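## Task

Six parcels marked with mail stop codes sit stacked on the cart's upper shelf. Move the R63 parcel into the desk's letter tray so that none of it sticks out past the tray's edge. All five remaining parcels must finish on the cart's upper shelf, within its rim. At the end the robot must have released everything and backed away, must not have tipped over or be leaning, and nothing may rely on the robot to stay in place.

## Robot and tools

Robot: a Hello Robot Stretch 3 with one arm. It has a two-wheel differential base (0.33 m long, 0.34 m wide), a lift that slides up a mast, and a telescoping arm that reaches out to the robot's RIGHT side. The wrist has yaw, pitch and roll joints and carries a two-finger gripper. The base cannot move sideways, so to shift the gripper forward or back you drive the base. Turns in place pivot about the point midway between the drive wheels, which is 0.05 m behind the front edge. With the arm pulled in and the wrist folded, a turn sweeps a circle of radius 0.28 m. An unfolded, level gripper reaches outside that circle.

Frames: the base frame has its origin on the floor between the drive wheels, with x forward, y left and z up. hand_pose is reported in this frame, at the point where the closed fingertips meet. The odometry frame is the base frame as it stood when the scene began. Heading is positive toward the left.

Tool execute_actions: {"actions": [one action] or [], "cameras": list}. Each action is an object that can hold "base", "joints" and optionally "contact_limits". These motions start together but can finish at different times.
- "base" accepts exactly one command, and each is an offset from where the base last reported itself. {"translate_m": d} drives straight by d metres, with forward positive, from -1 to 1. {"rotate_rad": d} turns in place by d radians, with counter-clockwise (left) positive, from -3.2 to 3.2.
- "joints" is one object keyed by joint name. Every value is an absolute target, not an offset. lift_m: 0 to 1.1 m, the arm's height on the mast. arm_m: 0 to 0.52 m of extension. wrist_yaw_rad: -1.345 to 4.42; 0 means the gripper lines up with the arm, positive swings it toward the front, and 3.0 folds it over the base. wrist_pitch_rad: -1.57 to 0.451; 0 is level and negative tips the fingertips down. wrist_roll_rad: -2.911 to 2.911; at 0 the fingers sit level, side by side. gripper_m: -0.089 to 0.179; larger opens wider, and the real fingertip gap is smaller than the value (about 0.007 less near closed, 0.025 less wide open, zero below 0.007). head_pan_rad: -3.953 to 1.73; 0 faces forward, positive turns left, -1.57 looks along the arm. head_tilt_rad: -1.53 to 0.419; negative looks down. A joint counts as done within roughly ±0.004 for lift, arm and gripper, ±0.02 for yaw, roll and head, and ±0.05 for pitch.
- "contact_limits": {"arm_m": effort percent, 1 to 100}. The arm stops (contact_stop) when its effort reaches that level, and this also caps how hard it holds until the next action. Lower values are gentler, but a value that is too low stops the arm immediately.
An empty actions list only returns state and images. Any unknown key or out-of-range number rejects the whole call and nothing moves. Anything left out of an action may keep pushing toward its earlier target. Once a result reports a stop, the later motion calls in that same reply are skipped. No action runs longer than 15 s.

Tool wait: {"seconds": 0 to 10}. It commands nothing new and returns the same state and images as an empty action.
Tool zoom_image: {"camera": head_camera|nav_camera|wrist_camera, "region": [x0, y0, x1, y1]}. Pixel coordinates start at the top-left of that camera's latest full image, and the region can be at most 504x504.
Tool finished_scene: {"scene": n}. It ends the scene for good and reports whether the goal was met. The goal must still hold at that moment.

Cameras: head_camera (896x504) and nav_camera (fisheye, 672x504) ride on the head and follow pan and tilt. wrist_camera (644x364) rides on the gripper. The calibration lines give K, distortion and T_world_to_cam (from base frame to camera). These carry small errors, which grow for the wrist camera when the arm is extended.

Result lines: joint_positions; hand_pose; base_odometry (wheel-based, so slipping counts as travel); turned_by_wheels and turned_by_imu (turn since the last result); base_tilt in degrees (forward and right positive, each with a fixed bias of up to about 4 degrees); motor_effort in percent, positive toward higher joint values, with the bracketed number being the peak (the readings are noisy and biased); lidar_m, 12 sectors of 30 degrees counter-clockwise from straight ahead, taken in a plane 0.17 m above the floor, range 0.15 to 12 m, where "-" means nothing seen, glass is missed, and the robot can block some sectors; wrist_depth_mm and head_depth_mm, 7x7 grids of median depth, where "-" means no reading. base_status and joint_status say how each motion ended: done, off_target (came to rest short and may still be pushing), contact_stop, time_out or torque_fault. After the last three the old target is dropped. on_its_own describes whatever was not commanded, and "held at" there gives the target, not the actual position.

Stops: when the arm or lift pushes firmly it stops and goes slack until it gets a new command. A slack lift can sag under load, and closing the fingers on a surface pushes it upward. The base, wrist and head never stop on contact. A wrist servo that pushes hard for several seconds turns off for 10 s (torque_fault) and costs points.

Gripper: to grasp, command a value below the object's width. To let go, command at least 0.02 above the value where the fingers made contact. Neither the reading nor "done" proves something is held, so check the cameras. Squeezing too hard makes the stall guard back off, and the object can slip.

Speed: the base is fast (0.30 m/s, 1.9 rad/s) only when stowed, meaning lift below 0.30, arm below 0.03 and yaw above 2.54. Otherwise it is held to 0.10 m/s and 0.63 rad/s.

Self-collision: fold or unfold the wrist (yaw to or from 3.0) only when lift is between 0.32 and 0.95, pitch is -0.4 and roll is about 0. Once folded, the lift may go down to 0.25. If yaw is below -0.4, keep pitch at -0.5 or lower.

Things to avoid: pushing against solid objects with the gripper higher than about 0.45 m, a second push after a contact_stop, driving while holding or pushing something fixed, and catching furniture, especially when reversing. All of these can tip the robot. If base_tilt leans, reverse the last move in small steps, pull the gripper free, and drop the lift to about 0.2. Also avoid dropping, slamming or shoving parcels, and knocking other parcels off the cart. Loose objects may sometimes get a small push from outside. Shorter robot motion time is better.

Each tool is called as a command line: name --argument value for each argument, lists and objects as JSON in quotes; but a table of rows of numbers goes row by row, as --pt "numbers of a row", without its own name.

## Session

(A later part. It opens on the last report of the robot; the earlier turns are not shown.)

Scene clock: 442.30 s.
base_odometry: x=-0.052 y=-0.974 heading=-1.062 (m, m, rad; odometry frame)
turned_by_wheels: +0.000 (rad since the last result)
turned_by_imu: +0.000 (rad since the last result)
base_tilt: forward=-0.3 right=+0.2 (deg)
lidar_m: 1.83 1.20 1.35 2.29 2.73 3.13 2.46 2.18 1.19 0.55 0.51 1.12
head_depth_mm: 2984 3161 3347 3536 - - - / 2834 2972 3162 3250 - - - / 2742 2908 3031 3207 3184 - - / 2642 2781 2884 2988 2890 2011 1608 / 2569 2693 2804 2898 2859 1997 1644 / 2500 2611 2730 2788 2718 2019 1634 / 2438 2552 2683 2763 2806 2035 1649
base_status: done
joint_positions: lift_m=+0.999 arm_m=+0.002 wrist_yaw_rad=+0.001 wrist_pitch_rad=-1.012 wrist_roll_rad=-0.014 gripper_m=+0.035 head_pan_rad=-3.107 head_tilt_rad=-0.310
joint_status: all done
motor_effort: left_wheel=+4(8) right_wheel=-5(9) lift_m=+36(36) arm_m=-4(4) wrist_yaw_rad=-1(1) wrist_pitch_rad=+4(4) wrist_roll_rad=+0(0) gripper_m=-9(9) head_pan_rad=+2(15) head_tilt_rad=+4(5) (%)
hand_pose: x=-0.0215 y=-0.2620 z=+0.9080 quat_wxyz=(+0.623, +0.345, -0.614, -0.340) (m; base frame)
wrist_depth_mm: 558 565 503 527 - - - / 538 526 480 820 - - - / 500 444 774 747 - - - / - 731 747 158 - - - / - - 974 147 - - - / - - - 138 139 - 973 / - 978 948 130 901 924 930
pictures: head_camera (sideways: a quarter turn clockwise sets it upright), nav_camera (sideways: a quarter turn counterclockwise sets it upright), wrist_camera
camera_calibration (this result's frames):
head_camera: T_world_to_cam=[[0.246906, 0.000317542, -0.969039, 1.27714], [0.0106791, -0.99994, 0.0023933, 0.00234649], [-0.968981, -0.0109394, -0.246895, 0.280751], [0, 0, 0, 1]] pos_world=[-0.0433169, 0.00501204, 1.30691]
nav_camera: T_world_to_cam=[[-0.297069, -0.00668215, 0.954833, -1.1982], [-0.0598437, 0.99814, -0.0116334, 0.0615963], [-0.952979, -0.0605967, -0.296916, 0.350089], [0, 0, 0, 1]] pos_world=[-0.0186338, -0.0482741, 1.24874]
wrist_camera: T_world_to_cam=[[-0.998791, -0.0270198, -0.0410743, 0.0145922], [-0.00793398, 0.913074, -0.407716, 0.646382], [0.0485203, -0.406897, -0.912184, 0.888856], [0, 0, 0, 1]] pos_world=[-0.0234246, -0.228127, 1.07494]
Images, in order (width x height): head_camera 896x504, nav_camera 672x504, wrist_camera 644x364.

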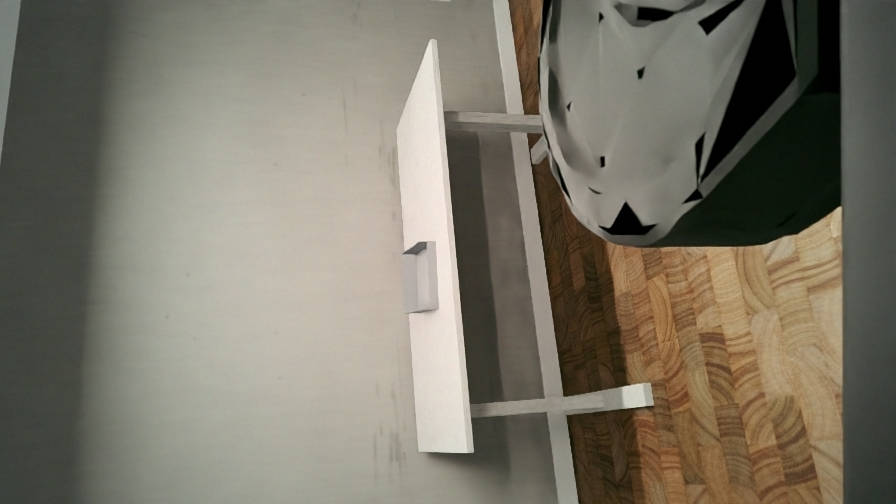

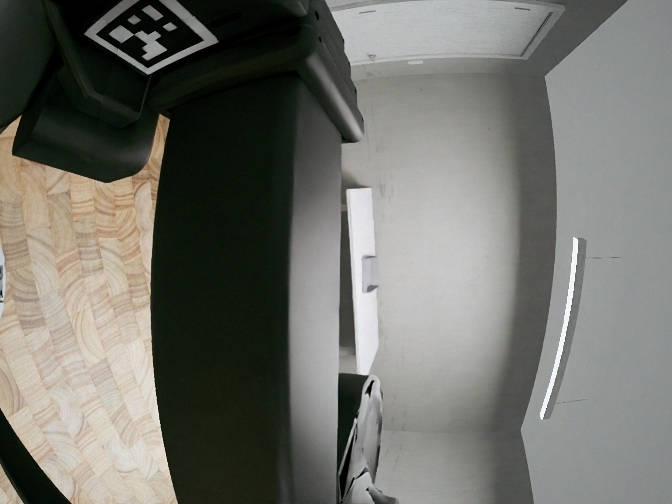

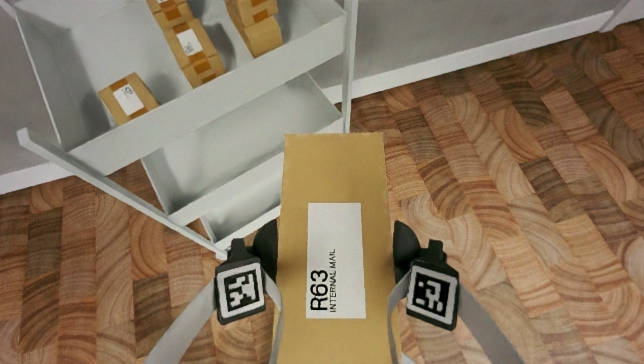

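execute_actions --actions '[{"base": {"translate_m": -1.0}}]' --cameras '["head_camera"]'

Scene clock: 456.57 s.
base_odometry: x=-0.539 y=-0.101 heading=-1.062 (m, m, rad; odometry frame)
turned_by_wheels: +0.000 (rad since the last result)
turned_by_imu: +0.000 (rad since the last result)
base_tilt: forward=-0.4 right=+0.2 (deg)
lidar_m: 2.14 2.14 2.44 2.19 2.40 1.82 1.97 1.52 1.54 1.31 1.30 1.15
head_depth_mm: 2005 2089 2229 2278 - - - / 1915 2021 2126 2176 - - - / 1868 1958 2054 2104 1469 - - / 1792 1888 1959 2049 1454 2023 1601 / 1741 1828 1921 1985 1422 2019 1618 / 1697 1756 1824 1919 1376 2029 1648 / 1629 1712 1790 1857 1380 1948 1618
base_status: done
joint_positions: lift_m=+0.999 arm_m=+0.002 wrist_yaw_rad=+0.001 wrist_pitch_rad=-1.012 wrist_roll_rad=-0.014 gripper_m=+0.035 head_pan_rad=-3.107 head_tilt_rad=-0.310
joint_status: not commanded
motor_effort: left_wheel=+5(5) right_wheel=-4(11) lift_m=+36(36) arm_m=-3(4) wrist_yaw_rad=-1(1) wrist_pitch_rad=+4(4) wrist_roll_rad=+0(0) gripper_m=-9(7) head_pan_rad=+2(2) head_tilt_rad=+4(4) (%)
hand_pose: x=-0.0215 y=-0.2620 z=+0.9080 quat_wxyz=(+0.623, +0.345, -0.614, -0.340) (m; base frame)
wrist_depth_mm: - - - - - - - / - - - - - - - / - - - - - - - / - - - 158 - - - / - - - 147 - - - / - - - 138 139 - 970 / 963 968 949 130 908 920 931
pictures: head_camera (sideways: a quarter turn clockwise sets it upright)
camera_calibration (this result's frames):
head_camera: T_world_to_cam=[[0.246788, 0.000313531, -0.969069, 1.27718], [0.0106796, -0.99994, 0.00239621, 0.00234271], [-0.969011, -0.0109406, -0.246777, 0.280598], [0, 0, 0, 1]] pos_world=[-0.0433162, 0.00501205, 1.30692]
Images, in order (width x height): head_camera 896x504.

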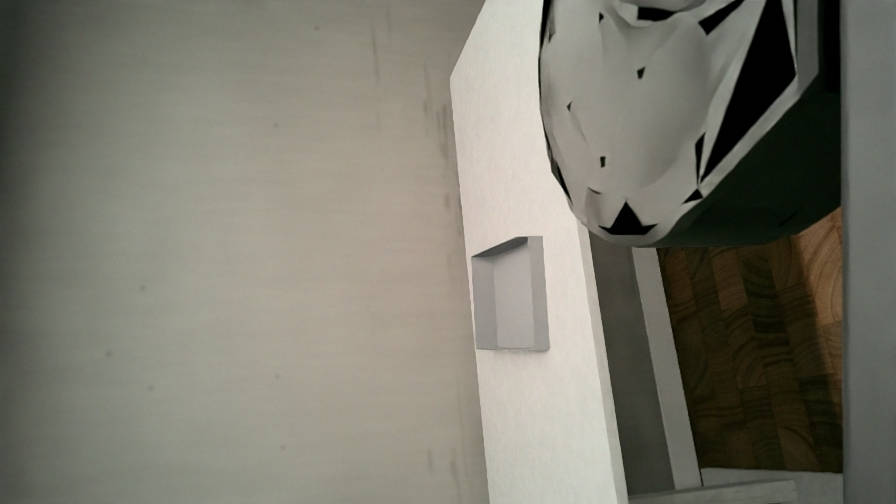

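execute_actions --actions '[{"base": {"translate_m": -0.7}, "joints": {"head_tilt_rad": -0.75}}]' --cameras '["head_camera"]'

Scene clock: 491.57 s.
base_odometry: x=-0.881 y=+0.510 heading=-1.062 (m, m, rad; odometry frame)
turned_by_wheels: +0.000 (rad since the last result)
turned_by_imu: +0.000 (rad since the last result)
base_tilt: forward=-0.6 right=+0.2 (deg)
lidar_m: 1.94 2.80 2.67 1.95 2.24 1.17 1.31 0.91 1.47 1.51 1.49 1.71
head_depth_mm: 1279 1411 - - - - 1148 / 1234 1357 - - - - 1150 / 1193 1320 - - - - 1146 / 1154 1290 1106 - - - 1142 / 1123 1260 1105 942 - - 1139 / 1085 1215 1104 937 - - 1146 / 1054 1177 1153 946 - - 1142
base_status: done
joint_positions: lift_m=+0.999 arm_m=+0.002 wrist_yaw_rad=+0.001 wrist_pitch_rad=-1.012 wrist_roll_rad=-0.014 gripper_m=+0.035 head_pan_rad=-3.107 head_tilt_rad=-0.740
joint_status: all done
motor_effort: left_wheel=+5(5) right_wheel=-5(12) lift_m=+37(36) arm_m=-4(3) wrist_yaw_rad=-2(1) wrist_pitch_rad=+4(4) wrist_roll_rad=+0(1) gripper_m=-8(8) head_pan_rad=+3(2) head_tilt_rad=-4(25) (%)
hand_pose: x=-0.0215 y=-0.2620 z=+0.9080 quat_wxyz=(+0.623, +0.345, -0.614, -0.340) (m; base frame)
wrist_depth_mm: - - - - - - 459 / - - - - - - 430 / - - - - - - - / - - - 158 - - - / - - - 147 - - - / - - - 138 139 - 960 / 985 986 945 130 915 930 899
pictures: head_camera (sideways: a quarter turn clockwise sets it upright)
camera_calibration (this result's frames):
head_camera: T_world_to_cam=[[0.628643, 0.0136429, -0.777574, 1.02505], [0.012069, -0.999897, -0.00778633, 0.0155892], [-0.7776, -0.00448971, -0.628743, 0.776459], [0, 0, 0, 1]] pos_world=[-0.0408045, 0.005089, 1.28537]
Images, in order (width x height): head_camera 896x504.

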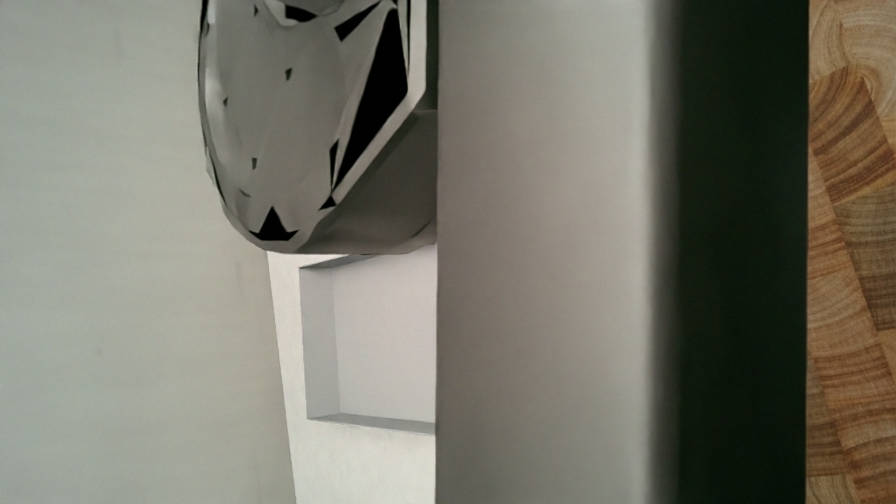

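execute_actions --actions '[{"base": {"translate_m": -0.17}, "joints": {"head_pan_rad": -1.57, "head_tilt_rad": -0.8}}]' --cameras '[]'

execute_actions --actions '[{"base": {"rotate_rad": -1.4}}]' --cameras '["head_camera", "wrist_camera"]'

Scene clock: 531.27 s.
base_odometry: x=-0.964 y=+0.659 heading=-1.061 (m, m, rad; odometry frame)
turned_by_wheels: +0.000 (rad since the last result)
turned_by_imu: +0.000 (rad since the last result)
base_tilt: forward=-0.3 right=+0.1 (deg)
lidar_m: 2.07 2.97 2.28 1.95 2.19 1.02 1.14 1.14 0.79 1.56 1.55 1.77
head_depth_mm: 1544 1696 - - - - 1118 / 1534 1761 2013 - - - 1118 / 1489 1682 1921 - - - 1104 / 1396 1580 1857 - 437 - 1123 / 1362 1523 1758 1868 1549 1301 1140 / 1319 1483 1688 1832 1545 1315 1144 / 1267 1426 1619 1784 1544 1311 1146
base_status: done
joint_positions: lift_m=+0.999 arm_m=+0.002 wrist_yaw_rad=+0.001 wrist_pitch_rad=-1.012 wrist_roll_rad=-0.014 gripper_m=+0.035 head_pan_rad=-1.577 head_tilt_rad=-0.790
joint_status: all done
motor_effort: left_wheel=+5(5) right_wheel=-5(11) lift_m=+37(37) arm_m=-4(4) wrist_yaw_rad=-1(1) wrist_pitch_rad=+4(4) wrist_roll_rad=+1(0) gripper_m=-8(8) head_pan_rad=+2(32) head_tilt_rad=-3(12) (%)
hand_pose: x=-0.0215 y=-0.2620 z=+0.9080 quat_wxyz=(+0.623, +0.345, -0.614, -0.340) (m; base frame)
wrist_depth_mm: - - - - - 462 457 / - - - - - 432 421 / - - - - - 400 394 / - - - 158 - 389 367 / - - - 147 - - 342 / - - - 138 139 - 325 / 981 968 950 130 933 937 317
pictures: none
No camera images: the call's "cameras" was empty. Leave "cameras" out to get every camera's image.

Scene clock: 534.47 s.
base_odometry: x=-0.964 y=+0.659 heading=-2.461 (m, m, rad; odometry frame)
turned_by_wheels: -1.400 (rad since the last result)
turned_by_imu: -1.384 (rad since the last result)
base_tilt: forward=-0.2 right=+0.1 (deg)
lidar_m: 1.55 1.55 1.92 2.97 3.00 2.29 1.94 1.90 1.02 1.14 0.79 1.44
head_depth_mm: 1025 1171 - - - - 1118 / 1005 1152 1107 - - - 1125 / 994 1133 1107 - - - 1098 / 978 1101 1059 - 431 - 1123 / 959 1087 977 826 681 1228 1145 / 948 1069 1057 824 681 621 1140 / 929 1043 1048 827 680 607 1138
base_status: done
joint_positions: lift_m=+0.999 arm_m=+0.002 wrist_yaw_rad=+0.001 wrist_pitch_rad=-1.012 wrist_roll_rad=-0.014 gripper_m=+0.035 head_pan_rad=-1.577 head_tilt_rad=-0.790
joint_status: not commanded
motor_effort: left_wheel=+5(9) right_wheel=-6(10) lift_m=+37(37) arm_m=-4(4) wrist_yaw_rad=-2(1) wrist_pitch_rad=+4(4) wrist_roll_rad=+0(0) gripper_m=-9(9) head_pan_rad=+2(3) head_tilt_rad=-4(4) (%)
hand_pose: x=-0.0215 y=-0.2620 z=+0.9080 quat_wxyz=(+0.623, +0.345, -0.614, -0.340) (m; base frame)
wrist_depth_mm: 506 494 479 477 471 463 457 / 463 457 439 431 429 427 421 / 427 423 414 407 403 398 391 / 395 391 386 157 374 371 371 / 373 373 368 147 - - - / - - - 138 139 - 965 / 975 979 964 130 908 935 910
pictures: head_camera (sideways: a quarter turn clockwise sets it upright), wrist_camera
camera_calibration (this result's frames):
head_camera: T_world_to_cam=[[0.012311, 0.666471, -0.745429, 0.986912], [0.999556, -0.0284203, -0.00890197, 0.0110174], [-0.0271183, -0.744989, -0.666525, 0.821028], [0, 0, 0, 1]] pos_world=[-0.000897597, -0.0457786, 1.28301]
wrist_camera: T_world_to_cam=[[-0.998791, -0.0270158, -0.0410769, 0.0145955], [-0.00792928, 0.913074, -0.407716, 0.646385], [0.048521, -0.406897, -0.912184, 0.888855], [0, 0, 0, 1]] pos_world=[-0.0234249, -0.22813, 1.07494]
Images, in order (width x height): head_camera 896x504, wrist_camera 644x364.

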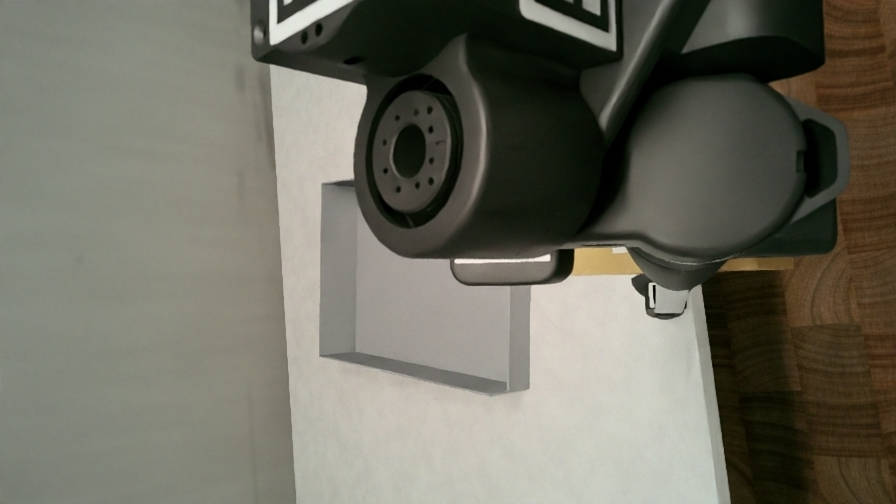

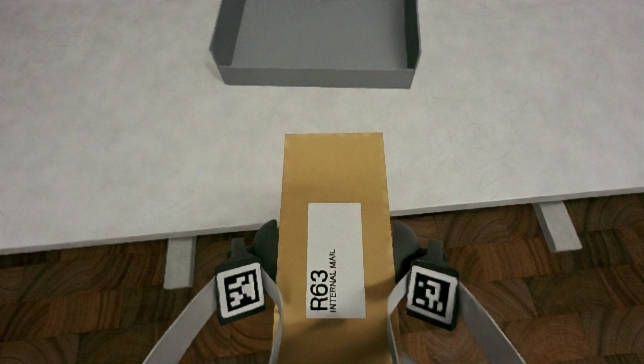

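execute_actions --actions '[{"joints": {"arm_m": 0.43}}]' --cameras '["head_camera", "wrist_camera"]'

Scene clock: 559.67 s.
base_odometry: x=-0.964 y=+0.659 heading=-2.461 (m, m, rad; odometry frame)
turned_by_wheels: +0.000 (rad since the last result)
turned_by_imu: +0.000 (rad since the last result)
base_tilt: forward=-0.4 right=+0.1 (deg)
lidar_m: 1.55 1.56 1.92 2.97 3.01 2.28 1.95 1.90 1.03 1.14 0.79 1.44
head_depth_mm: 997 - 1034 839 688 1287 1143 / - 1165 1066 839 687 1265 1145 / - 1153 1059 828 687 1236 1153 / 940 - 737 826 684 1235 1146 / 959 1078 974 828 683 621 1135 / 944 1060 1055 826 680 618 1144 / 932 1044 1051 827 681 605 1137
base_status: not commanded
joint_positions: lift_m=+0.999 arm_m=+0.430 wrist_yaw_rad=+0.001 wrist_pitch_rad=-1.012 wrist_roll_rad=-0.014 gripper_m=+0.035 head_pan_rad=-1.577 head_tilt_rad=-0.790
joint_status: all done
motor_effort: left_wheel=+4(5) right_wheel=-6(6) lift_m=+37(37) arm_m=+3(3) wrist_yaw_rad=-1(1) wrist_pitch_rad=+4(4) wrist_roll_rad=+0(0) gripper_m=-8(9) head_pan_rad=+2(2) head_tilt_rad=-3(4) (%)
hand_pose: x=-0.0215 y=-0.6901 z=+0.9080 quat_wxyz=(+0.623, +0.346, -0.614, -0.340) (m; base frame)
wrist_depth_mm: 507 506 485 478 468 461 455 / 457 451 444 439 430 427 420 / 422 421 387 343 368 392 392 / 391 389 375 158 365 369 364 / 365 362 348 147 284 346 343 / 343 338 324 138 139 325 320 / 323 321 312 130 299 306 303
pictures: head_camera (sideways: a quarter turn clockwise sets it upright), wrist_camera
camera_calibration (this result's frames):
head_camera: T_world_to_cam=[[0.0123105, 0.66656, -0.74535, 0.986809], [0.999556, -0.0284177, -0.00890461, 0.0110209], [-0.0271166, -0.74491, -0.666614, 0.821143], [0, 0, 0, 1]] pos_world=[-0.000897513, -0.0457763, 1.283]
wrist_camera: T_world_to_cam=[[-0.998791, -0.0270093, -0.0410775, 0.00303643], [-0.00792442, 0.913085, -0.407692, 1.03718], [0.0485188, -0.406874, -0.912195, 0.714717], [0, 0, 0, 1]] pos_world=[-0.0234253, -0.656156, 1.07494]
Images, in order (width x height): head_camera 896x504, wrist_camera 644x364.

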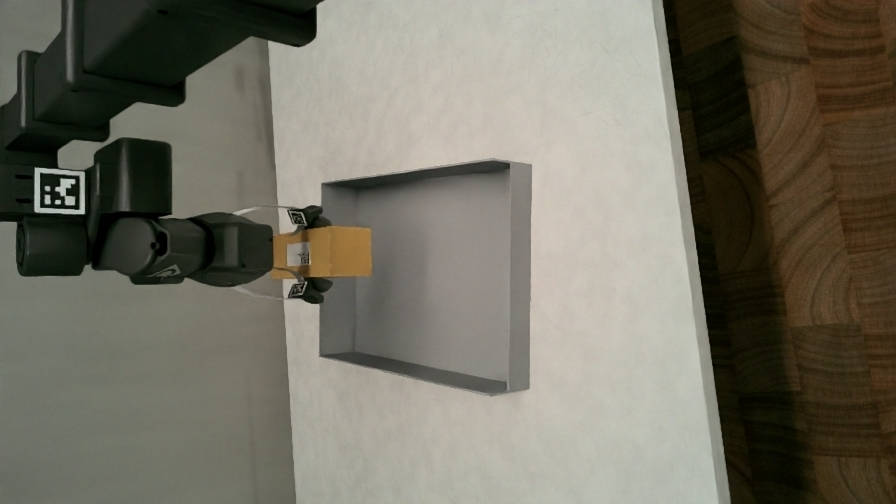

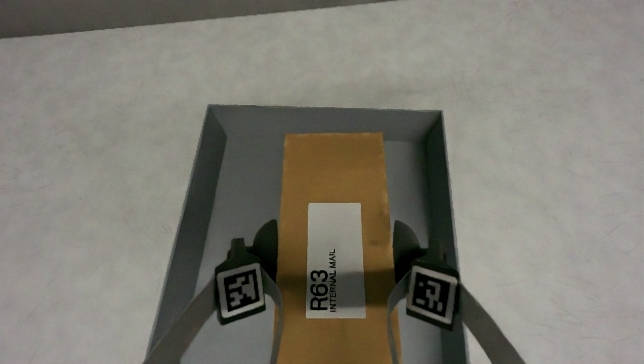

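execute_actions --actions '[{"joints": {"lift_m": 0.875}}]' --cameras '["wrist_camera"]'

Scene clock: 575.67 s.
base_odometry: x=-0.964 y=+0.659 heading=-2.461 (m, m, rad; odometry frame)
turned_by_wheels: +0.000 (rad since the last result)
turned_by_imu: +0.000 (rad since the last result)
base_tilt: forward=-0.5 right=+0.2 (deg)
lidar_m: 1.55 1.56 1.93 2.97 3.01 2.29 1.95 1.90 1.02 1.14 0.79 1.44
head_depth_mm: 1028 1174 1107 - - 1266 1145 / 1010 1130 - 809 687 1263 1150 / 998 1079 986 826 686 1237 1139 / 979 1069 - 780 685 1241 1140 / 955 1087 976 823 682 620 1147 / 945 1064 1056 824 682 621 1136 / 929 1044 1053 829 681 606 1140
base_status: not commanded
joint_positions: lift_m=+0.876 arm_m=+0.430 wrist_yaw_rad=+0.001 wrist_pitch_rad=-1.012 wrist_roll_rad=-0.014 gripper_m=+0.035 head_pan_rad=-1.577 head_tilt_rad=-0.790
joint_status: all done
motor_effort: left_wheel=+4(4) right_wheel=-5(5) lift_m=+9(32) arm_m=+3(3) wrist_yaw_rad=-1(1) wrist_pitch_rad=+4(4) wrist_roll_rad=+0(0) gripper_m=-8(10) head_pan_rad=+2(2) head_tilt_rad=-4(4) (%)
hand_pose: x=-0.0215 y=-0.6900 z=+0.7843 quat_wxyz=(+0.623, +0.346, -0.614, -0.340) (m; base frame)
wrist_depth_mm: 324 274 251 245 239 288 293 / 296 259 283 277 272 265 271 / 273 231 264 259 256 237 251 / 250 233 246 158 236 213 236 / 187 226 232 147 220 194 221 / 179 215 216 138 139 192 207 / 177 204 201 130 193 176 194
pictures: wrist_camera
camera_calibration (this result's frames):
wrist_camera: T_world_to_cam=[[-0.998791, -0.027007, -0.0410791, -0.00204033], [-0.00792449, 0.913109, -0.407638, 0.986729], [0.0485188, -0.40682, -0.912219, 0.601969], [0, 0, 0, 1]] pos_world=[-0.0234253, -0.656154, 0.951273]
Images, in order (width x height): wrist_camera 644x364.

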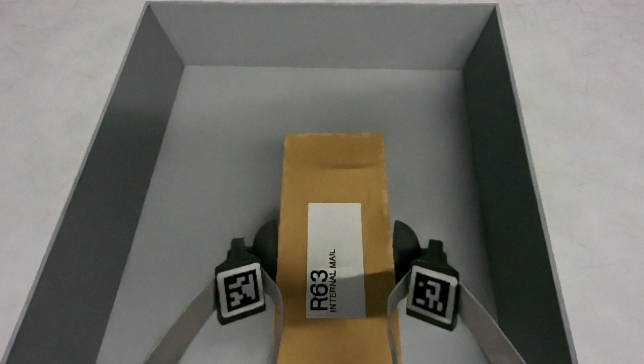

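execute_actions --actions '[{"joints": {"lift_m": 0.858}}]' --cameras '["wrist_camera"]'

Scene clock: 579.10 s.
base_odometry: x=-0.964 y=+0.659 heading=-2.461 (m, m, rad; odometry frame)
turned_by_wheels: +0.000 (rad since the last result)
turned_by_imu: +0.000 (rad since the last result)
base_tilt: forward=-0.4 right=+0.1 (deg)
lidar_m: 1.56 1.55 1.93 2.97 3.01 2.29 1.95 1.90 1.02 1.14 0.79 1.44
head_depth_mm: 1032 1170 1107 894 - 1276 1139 / 1011 1139 - 788 671 1273 1145 / 990 1098 976 830 684 1237 1141 / 974 1081 - 781 685 1235 1149 / 959 1087 972 826 683 621 1143 / 943 1067 1050 825 681 618 1142 / 933 1048 1048 823 682 605 1141
base_status: not commanded
joint_positions: lift_m=+0.859 arm_m=+0.430 wrist_yaw_rad=+0.001 wrist_pitch_rad=-1.012 wrist_roll_rad=-0.014 gripper_m=+0.035 head_pan_rad=-1.577 head_tilt_rad=-0.790
joint_status: all done
motor_effort: left_wheel=+4(5) right_wheel=-5(5) lift_m=+10(10) arm_m=+3(3) wrist_yaw_rad=-2(1) wrist_pitch_rad=+4(4) wrist_roll_rad=+0(1) gripper_m=-9(8) head_pan_rad=+2(2) head_tilt_rad=-4(4) (%)
hand_pose: x=-0.0215 y=-0.6900 z=+0.7673 quat_wxyz=(+0.623, +0.346, -0.614, -0.340) (m; base frame)
wrist_depth_mm: 300 241 250 244 240 229 272 / 275 229 265 260 256 220 253 / 250 230 244 240 236 200 233 / 177 222 226 157 220 196 217 / 174 211 213 147 203 194 201 / 175 199 200 138 139 187 187 / 177 189 186 130 178 176 145
pictures: wrist_camera
camera_calibration (this result's frames):
wrist_camera: T_world_to_cam=[[-0.998791, -0.0270059, -0.0410797, -0.00273739], [-0.00792448, 0.913119, -0.407615, 0.979783], [0.0485187, -0.406797, -0.912229, 0.586486], [0, 0, 0, 1]] pos_world=[-0.0234254, -0.656152, 0.934272]
Images, in order (width x height): wrist_camera 644x364.

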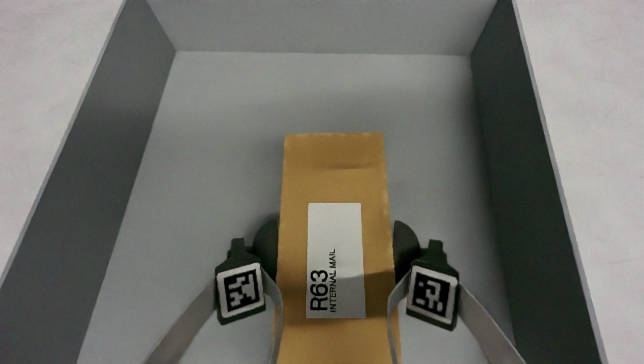

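execute_actions --actions '[{"joints": {"gripper_m": 0.095}}]' --cameras '[]'

execute_actions --actions '[{"joints": {"lift_m": 0.96}}]' --cameras '["wrist_camera"]'

Scene clock: 583.90 s.
base_odometry: x=-0.964 y=+0.659 heading=-2.461 (m, m, rad; odometry frame)
turned_by_wheels: +0.000 (rad since the last result)
turned_by_imu: +0.000 (rad since the last result)
base_tilt: forward=-0.4 right=+0.1 (deg)
lidar_m: 1.55 1.56 1.93 2.96 2.98 2.29 1.95 1.90 1.02 1.14 0.79 1.44
head_depth_mm: 1028 1173 1116 892 - 1263 1138 / 1011 1133 - 788 670 1264 1148 / 991 1097 978 828 686 1237 1146 / 979 1082 - 781 684 1235 1143 / 961 1085 975 825 684 622 1146 / 940 1063 1061 830 681 621 1144 / 925 1043 1052 827 681 604 1140
base_status: not commanded
joint_positions: lift_m=+0.859 arm_m=+0.430 wrist_yaw_rad=+0.001 wrist_pitch_rad=-1.011 wrist_roll_rad=-0.014 gripper_m=+0.095 head_pan_rad=-1.577 head_tilt_rad=-0.790
joint_status: all done
motor_effort: left_wheel=+4(4) right_wheel=-5(6) lift_m=+9(9) arm_m=+3(3) wrist_yaw_rad=-1(1) wrist_pitch_rad=+4(4) wrist_roll_rad=+0(0) gripper_m=+0(82) head_pan_rad=+2(2) head_tilt_rad=-4(4) (%)
hand_pose: x=-0.0215 y=-0.6902 z=+0.7674 quat_wxyz=(+0.623, +0.345, -0.614, -0.340) (m; base frame)
wrist_depth_mm: 300 242 249 245 240 229 272 / 276 229 264 260 257 220 251 / 250 230 244 241 238 199 234 / 177 223 227 167 219 196 217 / 174 212 213 156 207 194 201 / 175 201 197 147 189 167 188 / 177 189 187 138 180 178 146
pictures: none
No camera images: the call's "cameras" was empty. Leave "cameras" out to get every camera's image.

Scene clock: 585.67 s.
base_odometry: x=-0.964 y=+0.659 heading=-2.461 (m, m, rad; odometry frame)
turned_by_wheels: +0.000 (rad since the last result)
turned_by_imu: +0.000 (rad since the last result)
base_tilt: forward=-0.5 right=+0.2 (deg)
lidar_m: 1.55 1.56 1.92 2.97 3.02 2.29 1.95 1.90 1.03 1.14 0.79 1.44
head_depth_mm: 1025 - - 812 687 1296 1146 / 978 - 1060 834 687 1271 1144 / 959 1181 1061 826 684 1245 1147 / 955 - 957 793 683 1232 1143 / 960 1085 981 827 683 620 1146 / 943 1067 1051 823 684 619 1142 / 924 1042 1053 823 680 605 1144
base_status: not commanded
joint_positions: lift_m=+0.959 arm_m=+0.430 wrist_yaw_rad=+0.001 wrist_pitch_rad=-1.010 wrist_roll_rad=-0.014 gripper_m=+0.095 head_pan_rad=-1.577 head_tilt_rad=-0.790
joint_status: all done
motor_effort: left_wheel=+5(5) right_wheel=-5(5) lift_m=+36(37) arm_m=+3(3) wrist_yaw_rad=-1(2) wrist_pitch_rad=+3(4) wrist_roll_rad=+1(0) gripper_m=+1(0) head_pan_rad=+2(3) head_tilt_rad=-4(4) (%)
hand_pose: x=-0.0215 y=-0.6904 z=+0.8682 quat_wxyz=(+0.623, +0.345, -0.614, -0.340) (m; base frame)
wrist_depth_mm: 447 436 432 424 414 410 403 / 406 404 396 390 385 376 375 / 375 372 350 352 343 350 346 / 346 342 337 332 325 325 323 / 324 316 316 261 308 307 304 / 304 295 293 244 290 287 285 / 286 280 279 230 271 266 268
pictures: wrist_camera
camera_calibration (this result's frames):
wrist_camera: T_world_to_cam=[[-0.998791, -0.0270669, -0.0410393, 0.00131951], [-0.00792218, 0.912492, -0.409017, 1.02201], [0.0485189, -0.408197, -0.911603, 0.676847], [0, 0, 0, 1]] pos_world=[-0.0234254, -0.65625, 1.03509]
Images, in order (width x height): wrist_camera 644x364.

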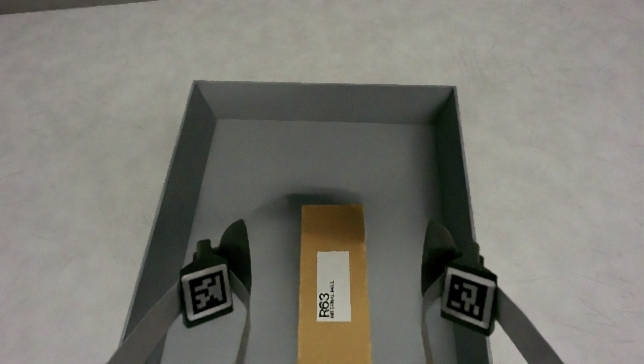

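execute_actions --actions '[{"joints": {"arm_m": 0.0}, "base": {"translate_m": 0.25}}]' --cameras '["head_camera"]'

Scene clock: 592.43 s.
base_odometry: x=-1.158 y=+0.502 heading=-2.461 (m, m, rad; odometry frame)
turned_by_wheels: +0.000 (rad since the last result)
turned_by_imu: +0.000 (rad since the last result)
base_tilt: forward=-0.5 right=+0.2 (deg)
lidar_m: 1.31 1.31 1.67 2.13 3.03 2.52 2.19 1.20 1.21 1.11 0.67 1.40
head_depth_mm: 1000 1134 987 - - - - / 979 1111 984 858 - - 1099 / 964 1094 1022 844 - - - / 947 1079 1061 837 - - 1129 / 935 1051 1059 834 683 619 1143 / 915 1042 1055 829 682 593 1122 / 899 1008 1060 822 683 591 1140
base_status: done
joint_positions: lift_m=+0.959 arm_m=+0.002 wrist_yaw_rad=+0.001 wrist_pitch_rad=-1.010 wrist_roll_rad=-0.014 gripper_m=+0.095 head_pan_rad=-1.577 head_tilt_rad=-0.790
joint_status: all done
joint sent to its limit — the command would take arm_m past its lower limit, so that joint was sent only as far as its limit.
motor_effort: left_wheel=+4(9) right_wheel=-5(5) lift_m=+35(36) arm_m=-4(5) wrist_yaw_rad=-1(1) wrist_pitch_rad=+3(4) wrist_roll_rad=+0(0) gripper_m=+0(1) head_pan_rad=+2(2) head_tilt_rad=-4(4) (%)
hand_pose: x=-0.0215 y=-0.2624 z=+0.8682 quat_wxyz=(+0.624, +0.345, -0.614, -0.340) (m; base frame)
wrist_depth_mm: 457 444 432 426 416 411 397 / 413 405 399 391 386 381 370 / 378 372 369 364 358 351 346 / 352 343 339 337 333 328 324 / 327 324 326 324 325 - - / - - 969 969 955 957 933 / 951 942 927 907 902 878 886
pictures: head_camera (sideways: a quarter turn clockwise sets it upright)
camera_calibration (this result's frames):
head_camera: T_world_to_cam=[[0.0122079, 0.666566, -0.745346, 0.986804], [0.999561, -0.0282637, -0.00890474, 0.011021], [-0.0270019, -0.74491, -0.666618, 0.821148], [0, 0, 0, 1]] pos_world=[-0.000890461, -0.0457773, 1.283]
Images, in order (width x height): head_camera 896x504.

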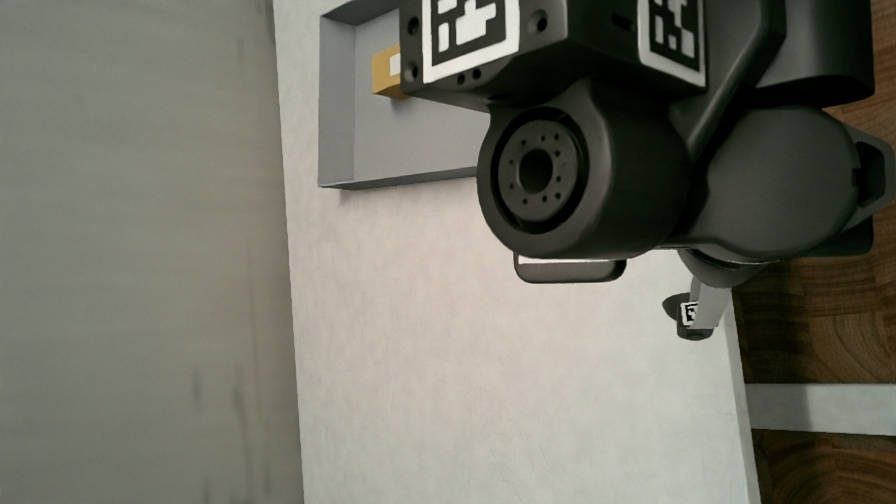

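finished_scene --scene 2

The scene is finished: the task was done.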